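# Unplug a monitor cable from a back-panel port

## Task

Remove the monitor cable's plug from its port on the back panel. Loosen both thumbscrews first, then draw the plug straight out along the port's axis and leave it lying free and clear of the port. If the plug is tilted more than the port permits while it is still inside, the task fails immediately. The result only counts if it holds without the robot supporting anything at the end, so release the plug and move the grippers away before finishing.

## Robot and tools

Robot: two arms, left_arm and right_arm, each with six revolute joints and a parallel gripper. Per arm the joint order is always waist, shoulder, elbow, forearm roll, wrist pitch, wrist roll, followed by the gripper opening. The names left and right are labels only; left_arm sits on the +y side.

Scene frame: origin on the table top midway between the arms, +x out over the table, +z up. Each state line gives, per arm, end_effector_position (metres), end_effector_quat_wxyz, and linear/angular velocities (m/s, rad/s). Printed hand positions can be a little off, more so at long reach. The gripper fingers point along its own +z and close along its own y. The reported point lies between the pads with fingers shut, about 2 cm behind the tips; closing pushes the tips roughly 10 mm further along +z.

The row format (used by every motion tool): one flat list of 14 numbers covering both arms even if only one moves: left_arm's 6 joint angles then its opening, then right_arm's 6 angles then its opening. Joint numbers are absolute target angles in radians, in the same form as the Joint positions line, not offsets. Opening is a scale from -1 (closed) to +1 (fully open, pad gap 0.084 m). Stated joint ranges in radians: waist -6.283..6.283, shoulder -2.059..2.094, elbow -3.927..0.192, forearm roll -6.283..6.283, wrist pitch -1.693..3.142, wrist roll -6.283..6.283. A target more than 0.010 rad beyond a range end, and further out than the last reported angle, gets the call rejected; true ends can differ from the stated ones by up to 0.010 rad, and an over-range target is clipped to the real end, possibly reported as "joint sent to its limit".

Tools:
- execute_actions(actions): a list of actions run in order. Each action is a table of 1 to 15 rows; each row is applied for one 1/30 s step, and a short table repeats its final row until 15 steps have passed. An empty list just returns state and images.
- move(target, speed, blocking): target is one 14-number row of absolute joint angles and openings. All joints travel on paths that finish at the same fraction, so hands follow curves. speed (rad/s, 0.01 to 2, default 0.5) caps the joint with the longest way to go. Paths last between 0.5 and 10 s; anything longer is cut off at 10 s short of target. Openings are sent at the start. The move does not avoid obstacles or the other arm. With blocking=false you get a result after 0.5 s; then use wait(0) or stop before sending other motion. The extra "move:" line reports the ending (done, off_target, moving, held, fault), limits=held or limits=none, and each arm's joint furthest from target.
- wait(seconds): 0 to 10 s, arms hold their last command; returns early if a running move ends.
- stop(): brakes a running move; fingers keep moving.
- zoom_image(camera, region): region [x0, y0, x1, y1] in pixels of that camera's last image, at most 504x504. Cameras: cam_head_left, cam_head_right, cam_high, cam_low, cam_left_wrist, cam_right_wrist, all 896x504.
- finished_scene(scene): give the number of the scene being ended; irreversible, reports success.

Motion limits: joint targets advance at most 3.14 rad/s with 0.16 s ramp-up; each step's target stays within 0.623 rad of the measured angle, and if targets would move the gripper more than 70 mm from where it is, they are scaled back. So large changes may need several actions; "Joint targets" shows what is currently being driven, and sending those values again holds a joint still. "joint command not followed" means a clearance check altered targets. Step readings list joint angles at some steps; HELD plus an arm label marks held-back rows.

Gripping: grip_measured is the measured opening on the command scale. To hold, command clearly below it; lower squeezes harder (about 24 N per pad max). Fast closes can hit harder.

Contact: faster moves and targets further past contact push harder. If a joint's contact torque hits its load limit (waist 45, shoulder 45, elbow 27, forearm roll 27, wrist pitch 18, wrist roll 18 N m, held weight included), that arm backs off, freezes 10 s and drops the rest of the call. Torque readings are offset, scaled and noisy. Holding loads heats motors: a MOTOR HOT warning from 65 °C, and at 80 °C the arm is braked (OVER-TEMPERATURE FAULT).

For this job: turn the thumbscrews loose, then pull along the port axis without tilting the plug, keep movements gentle, never let the arms collide or press each other, keep everything on the table (objects may get nudged occasionally), set the plug down free, open the gripper and retreat before finishing. Camera calibration data in the original gives intrinsics and world-to-camera transforms for projecting points.

Each tool is called after "Call:" by a JSON object that holds its "method" and its "body", one argument or row to a line.

## Session

Call:
{"method": "execute_actions", "body": {
  "actions": []
}}

Scene clock: 0.00 s.
left_arm: end_effector_position=(+0.5029, +0.5169, +0.2350) grip_measured=+0.37 end_effector_quat_wxyz=(+0.183, +0.752, +0.496, -0.394) end_effector_velocity=(+0.000, -0.000, +0.001) end_effector_angular_velocity=(+0.000, -0.002, -0.001) | right_arm: end_effector_position=(+0.3887, +0.0056, +0.3123) grip_measured=-0.58 end_effector_quat_wxyz=(-0.070, +0.313, +0.947, -0.012) end_effector_velocity=(-0.000, +0.000, -0.000) end_effector_angular_velocity=(-0.001, +0.000, +0.001)
Joint names: [waist, shoulder, elbow, forearm roll, wrist pitch, wrist roll]
Joint positions: left_arm=[ 0.628  0.788 -2.167 -0.463  2.164 -0.742  0.06 ] | right_arm=[ 0.477  0.178 -1.616  0.098  1.541 -1.898  0.019]
Joint velocities: left_arm=[-0.    -0.001 -0.    -0.     0.     0.001 -0.   ] | right_arm=[ 0.     0.001  0.    -0.     0.    -0.001 -0.   ]
Joint torques (N m, as the arm reports them, + toward a larger angle): no reading
Motor temperatures (°C, as the motors report them): left_arm=[26 30 35 29 30 29] | right_arm=[29 29 29 30 33 33]
Joint targets: left_arm=[0.628 0.788 -2.167 -0.463 2.164 -0.742] | right_arm=[0.477 0.178 -1.616 0.098 1.541 -1.898]

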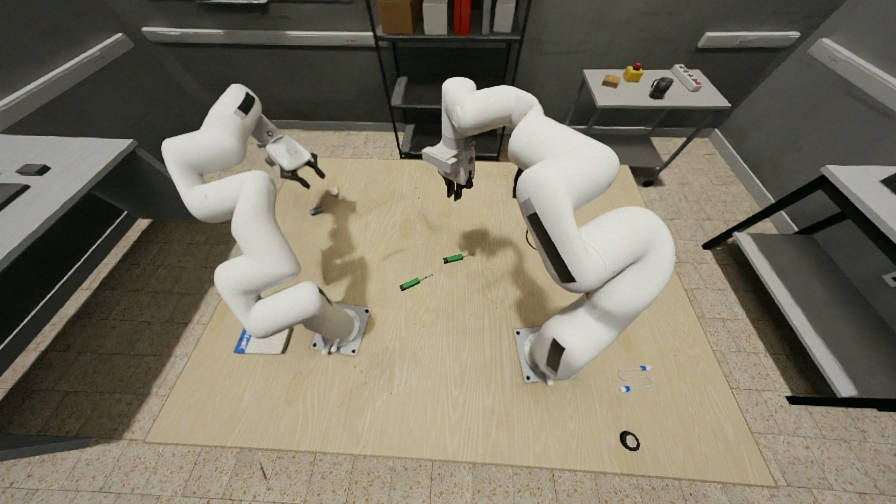

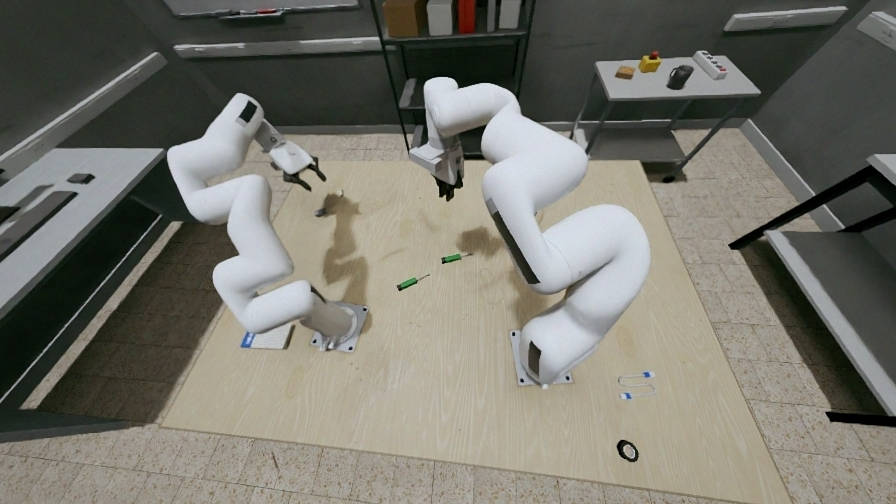

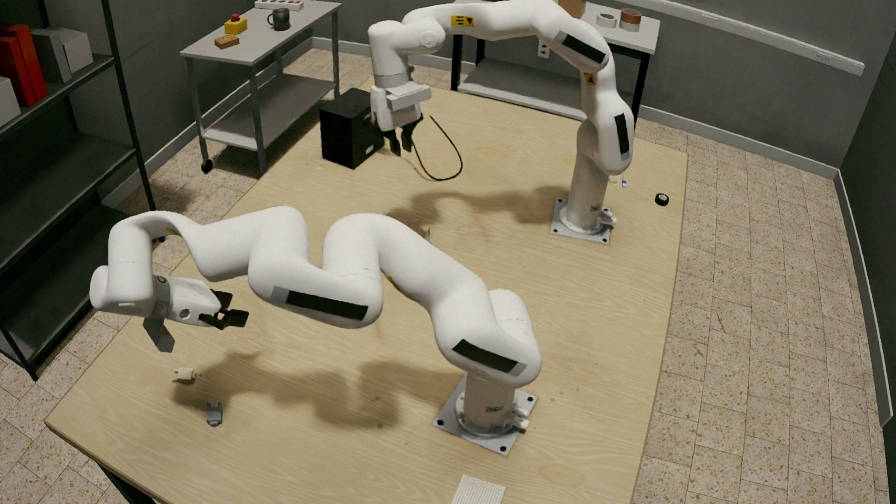

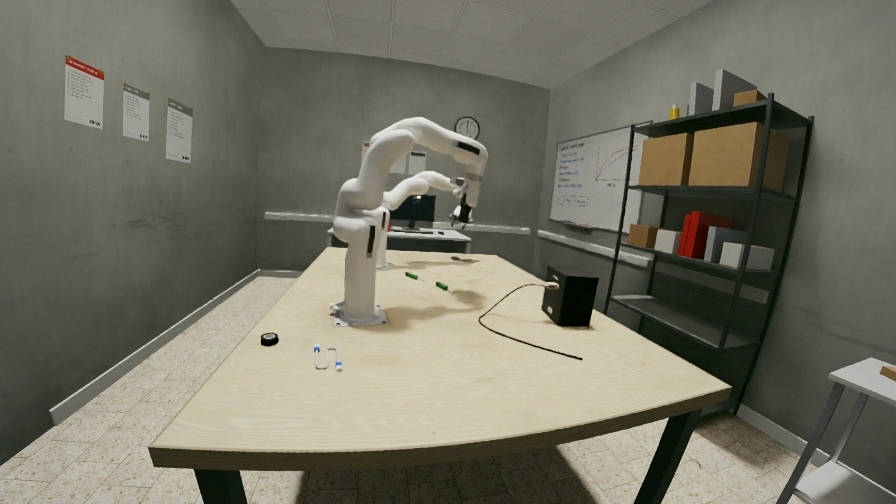

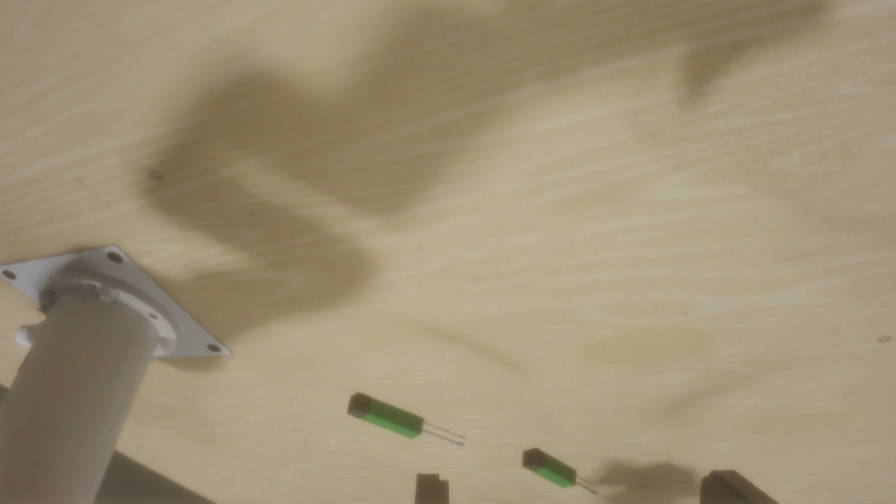

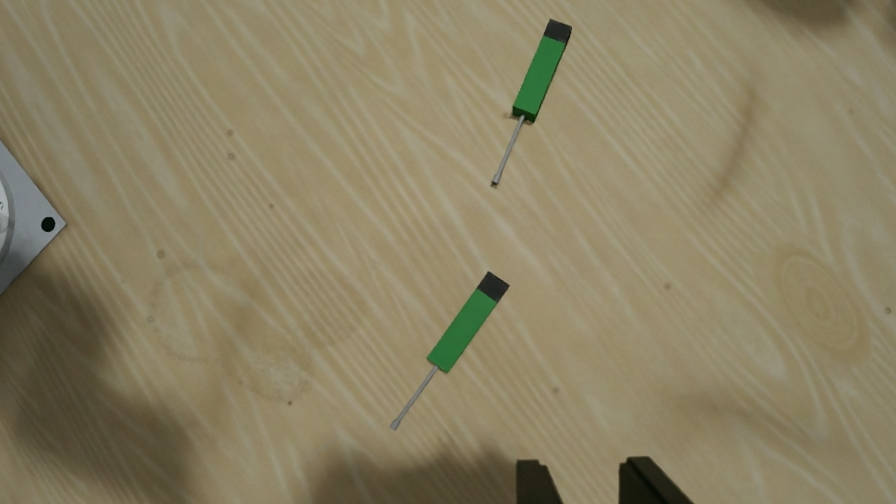

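Call:
{"method": "move", "body": {
  "target": [0.628,0.788,-2.167,-0.463,2.164,-0.742,0.37,-0.2,0.7,-0.52,0,-1.6,0,1],
  "speed": 1
}}

Scene clock: 30.10 s.
left_arm: end_effector_position=(+0.5027, +0.5170, +0.2348) grip_measured=+0.36 end_effector_quat_wxyz=(+0.183, +0.752, +0.496, -0.394) end_effector_velocity=(+0.000, -0.000, +0.000) end_effector_angular_velocity=(+0.000, -0.001, +0.000) | right_arm: end_effector_position=(+0.4901, -0.3356, +0.1367) grip_measured=+1.00 end_effector_quat_wxyz=(+0.021, +0.758, -0.024, +0.652) end_effector_velocity=(-0.001, +0.000, -0.001) end_effector_angular_velocity=(+0.002, +0.001, -0.000)
Joint names: [waist, shoulder, elbow, forearm roll, wrist pitch, wrist roll]
Joint positions: left_arm=[ 0.628  0.788 -2.167 -0.463  2.164 -0.742  0.059] | right_arm=[-0.2    0.7   -0.52   0.    -1.6   -0.     0.084]
Joint velocities: left_arm=[-0.    -0.    -0.    -0.001 -0.001 -0.     0.   ] | right_arm=[-0.     0.001  0.002  0.    -0.002  0.002  0.   ]
Joint torques (N m, as the arm reports them, + toward a larger angle): left_arm=[  0.01 -30.74 -21.92  -1.03   0.3   -0.75] | right_arm=[ -1.72 -25.99  -4.06  -0.25  -1.42   0.48]
Motor temperatures (°C, as the motors report them): left_arm=[26 30 37 29 30 29] | right_arm=[29 29 31 30 33 33]
Joint targets: left_arm=[0.628 0.788 -2.167 -0.463 2.164 -0.742] | right_arm=[-0.200 0.700 -0.520 -0.000 -1.600 -0.000]
move: done; limits=none; left_arm: farthest joint: the waist, 0.000 radians from its target (0.000 radians at the start); right_arm: farthest joint: the waist, 0.000 radians from its target (0.677 radians at the start)
camera_calibration (this result's frames):
cam_left_wrist: T_world_to_cam=[[0.902396, -0.417192, -0.107852, -0.18537], [-0.183258, -0.598088, 0.780197, 0.281897], [-0.389996, -0.684282, -0.616166, 0.827216], [0, 0, 0, 1]] pos_world=[0.541548, 0.657313, 0.269775]
cam_right_wrist: T_world_to_cam=[[-0.0793705, -0.996838, 0.00370959, -0.264351], [-0.16591, 0.00954054, -0.986095, 0.287064], [0.982942, -0.0788823, -0.166143, -0.352919], [0, 0, 0, 1]] pos_world=[0.373544, -0.294093, 0.225418]

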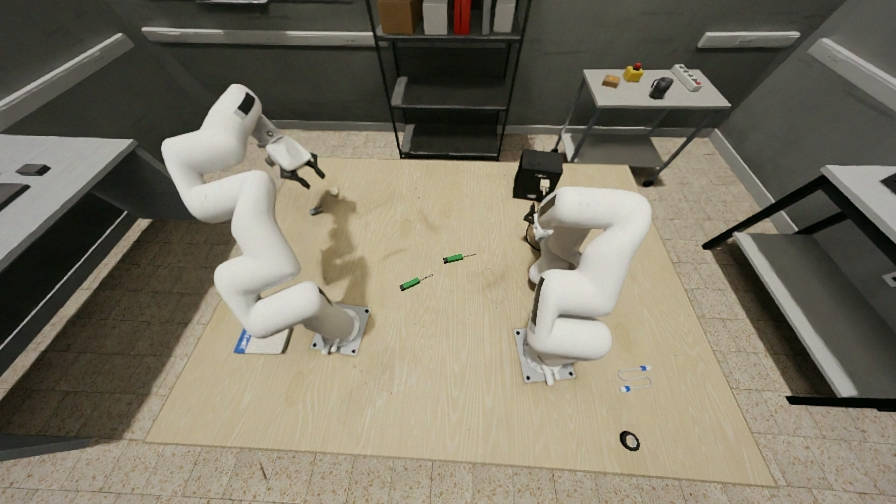

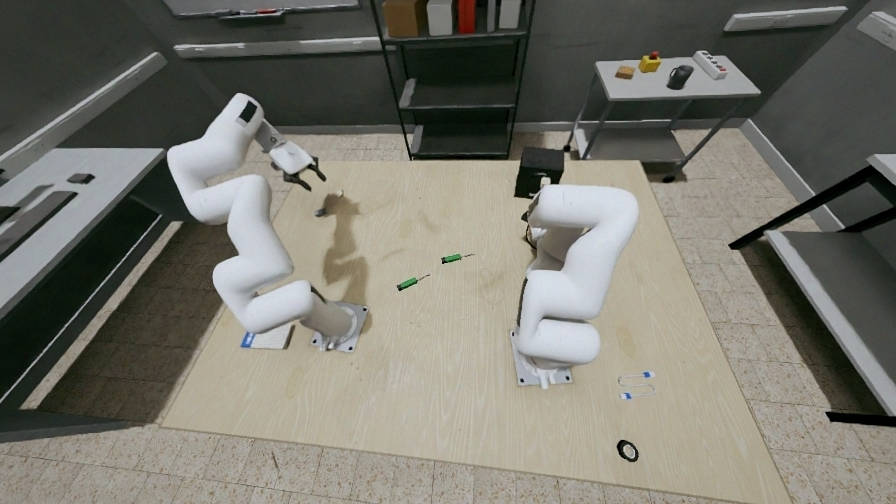

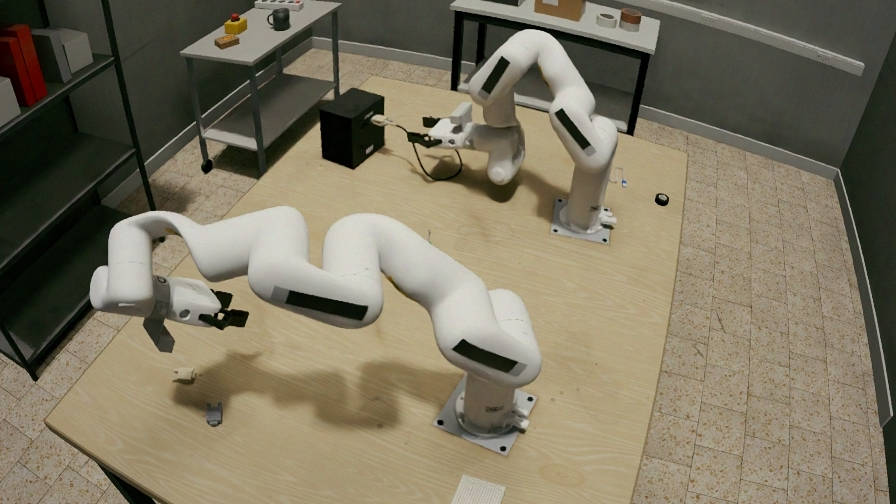

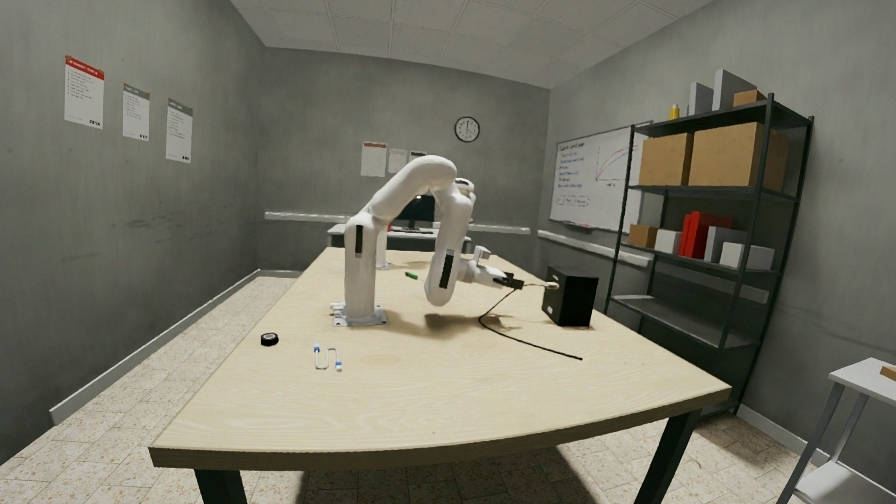

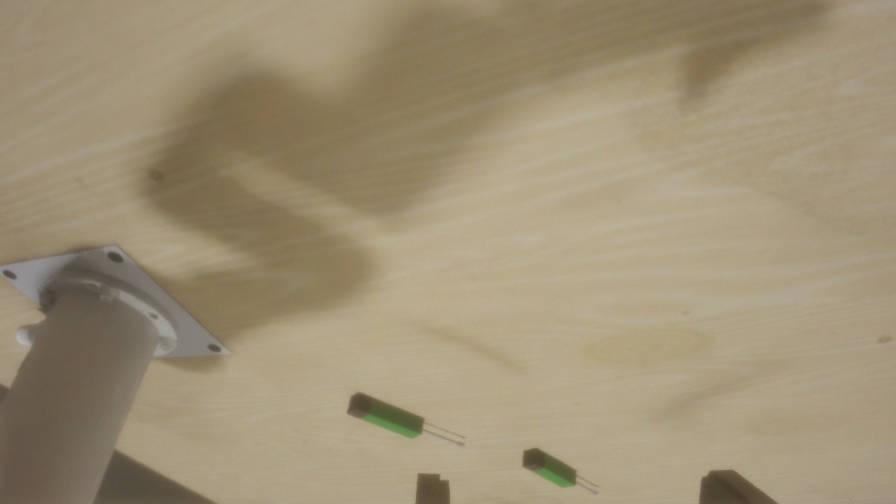

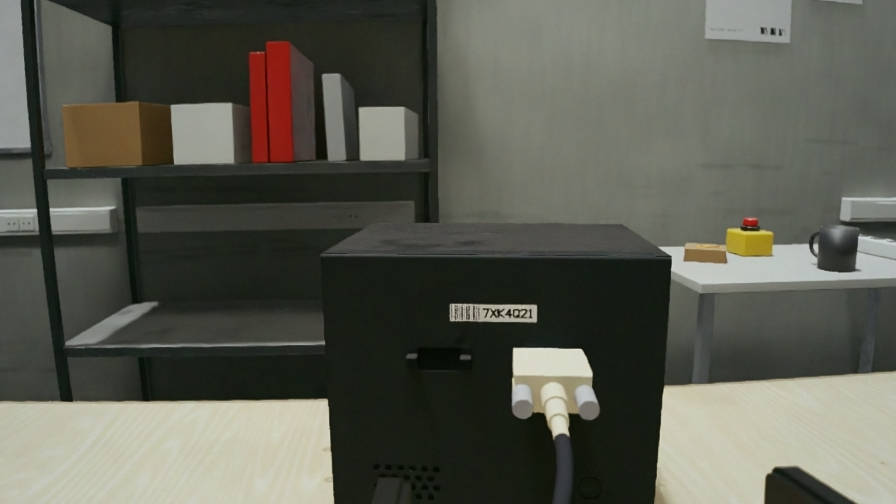

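Call:
{"method": "zoom_image", "body": {
  "camera": "cam_right_wrist",
  "region": [440,300,680,504]
}}

Call:
{"method": "zoom_image", "body": {
  "camera": "cam_high",
  "region": [320,80,500,180]
}}

Region (440, 300, 680, 504) of cam_right_wrist's 896x504 image, scaled by 2.100, with more detail than that image has; it fills the top 428 rows of this view, and the rest is white.

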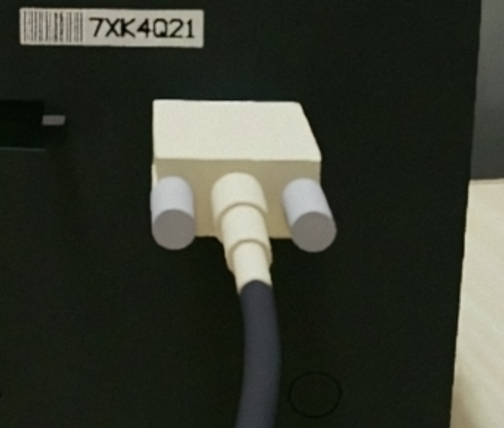

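Region (320, 80, 500, 180) of cam_high's 896x504 image, scaled by 2.800, with more detail than that image has.

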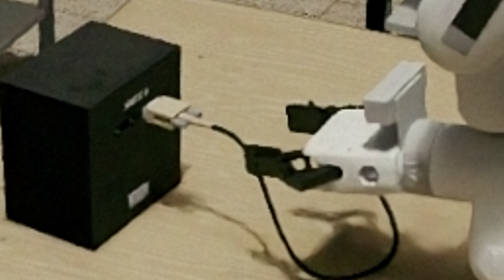

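Call:
{"method": "move", "body": {
  "target": [0.628,0.788,-2.167,-0.463,2.164,-0.742,0.37,-0.196,0.916,-0.8415,0,-1.645,-1.57,-0.5],
  "speed": 1
}}

Scene clock: 57.33 s.
left_arm: end_effector_position=(+0.5027, +0.5170, +0.2348) grip_measured=+0.36 end_effector_quat_wxyz=(+0.183, +0.752, +0.496, -0.394) end_effector_velocity=(-0.000, +0.001, +0.001) end_effector_angular_velocity=(+0.001, -0.001, +0.001) | right_arm: end_effector_position=(+0.5524, -0.3373, +0.1264) grip_measured=-0.52 end_effector_quat_wxyz=(+0.514, +0.515, +0.485, +0.485) end_effector_velocity=(+0.000, +0.000, -0.001) end_effector_angular_velocity=(-0.001, +0.002, +0.001)
Joint names: [waist, shoulder, elbow, forearm roll, wrist pitch, wrist roll]
Joint positions: left_arm=[ 0.628  0.788 -2.167 -0.463  2.164 -0.742  0.059] | right_arm=[-0.196  0.916 -0.841  0.    -1.645 -1.57   0.021]
Joint velocities: left_arm=[ 0.001 -0.001 -0.001  0.001  0.     0.001 -0.   ] | right_arm=[ 0.     0.001 -0.001 -0.     0.002 -0.001  0.   ]
Joint torques (N m, as the arm reports them, + toward a larger angle): left_arm=[  0.93 -30.93 -22.02  -0.51   0.54  -0.82] | right_arm=[ -2.3  -31.94  -6.18  -0.07  -1.3    0.37]
Motor temperatures (°C, as the motors report them): left_arm=[26 31 38 29 30 29] | right_arm=[29 29 30 30 33 33]
Joint targets: left_arm=[0.628 0.788 -2.167 -0.463 2.164 -0.742] | right_arm=[-0.196 0.916 -0.842 0.000 -1.645 -1.570]
move: done; limits=none; left_arm: farthest joint: the waist, 0.000 radians from its target (0.000 radians at the start); right_arm: farthest joint: the waist, 0.000 radians from its target (0.004 radians at the start)
camera_calibration (this result's frames):
cam_left_wrist: T_world_to_cam=[[0.902396, -0.417192, -0.107852, -0.18537], [-0.183258, -0.598088, 0.780197, 0.281897], [-0.389997, -0.684282, -0.616166, 0.827216], [0, 0, 0, 1]] pos_world=[0.541548, 0.657314, 0.269775]
cam_right_wrist: T_world_to_cam=[[-0.015984, 0.00104852, 0.999872, -0.0854113], [-0.0756677, -0.997133, -0.000163986, -0.226831], [0.997005, -0.0756606, 0.0160176, -0.445654], [0, 0, 0, 1]] pos_world=[0.42579, -0.259809, 0.0925014]

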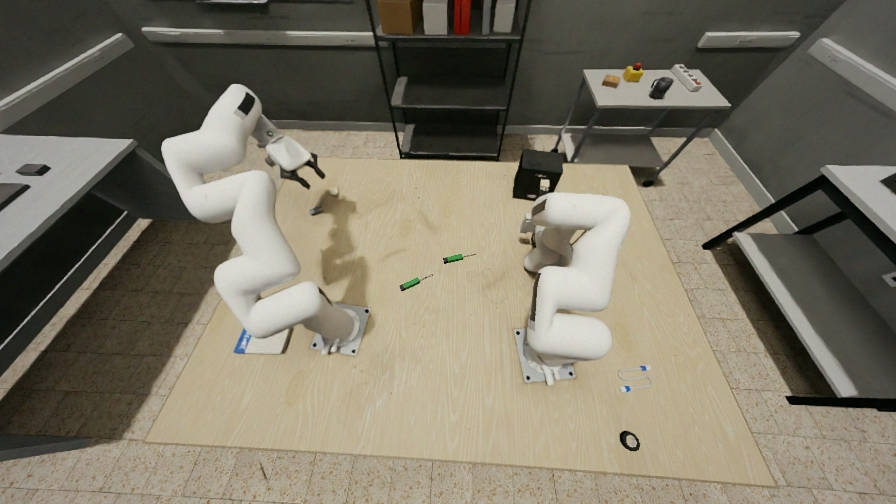

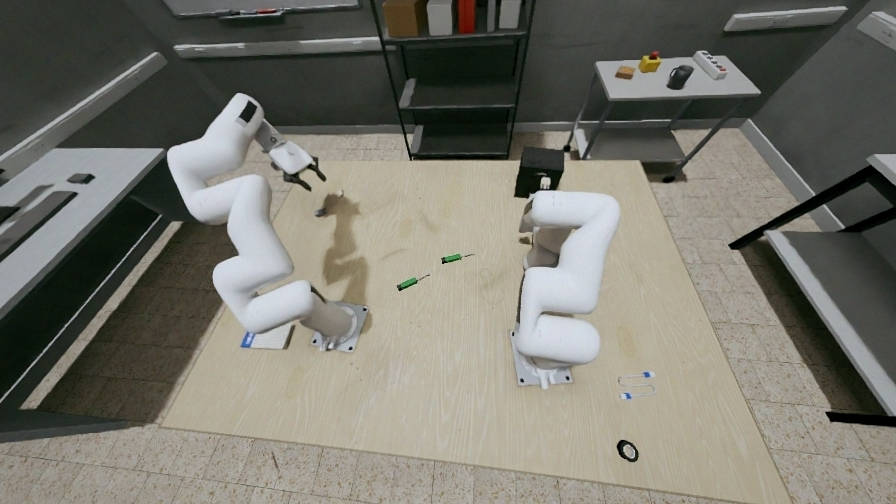

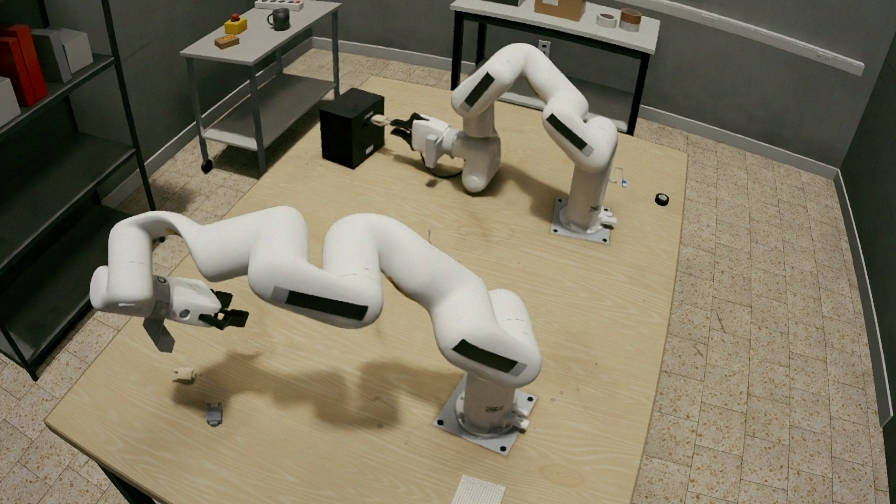

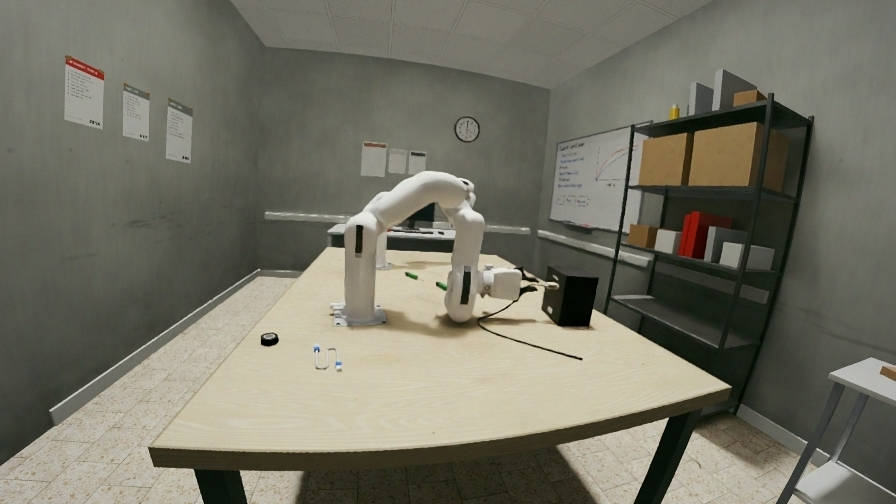

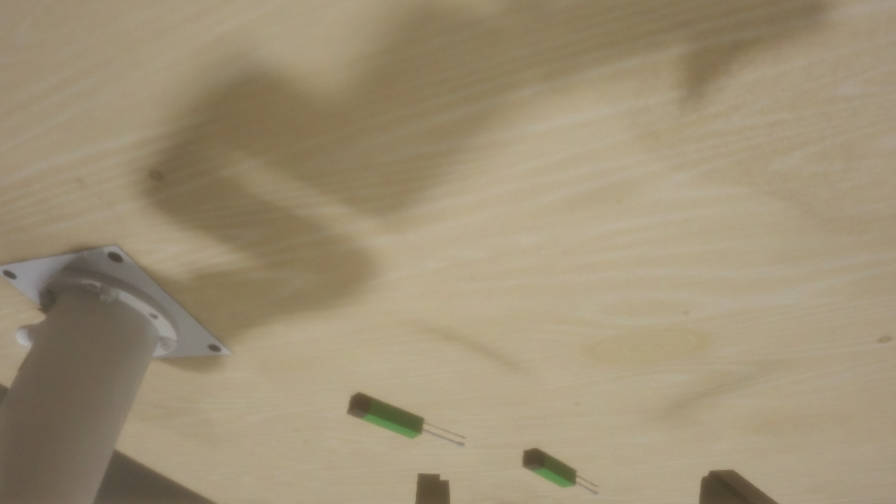

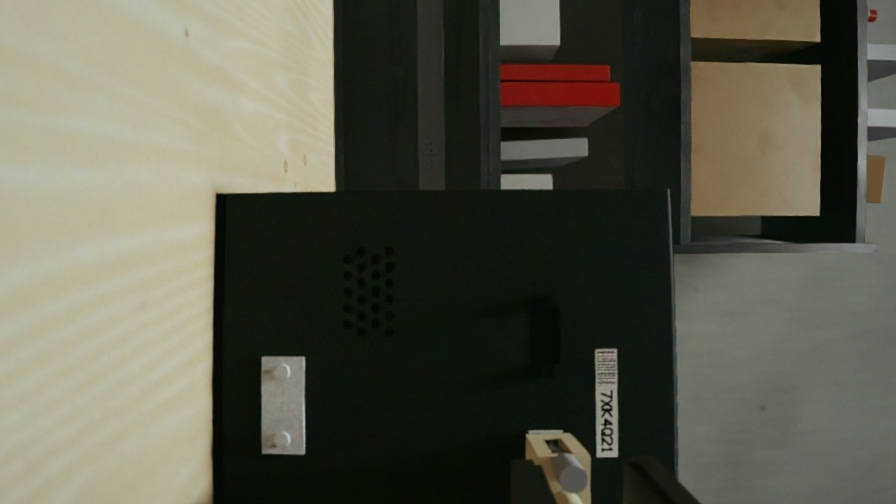

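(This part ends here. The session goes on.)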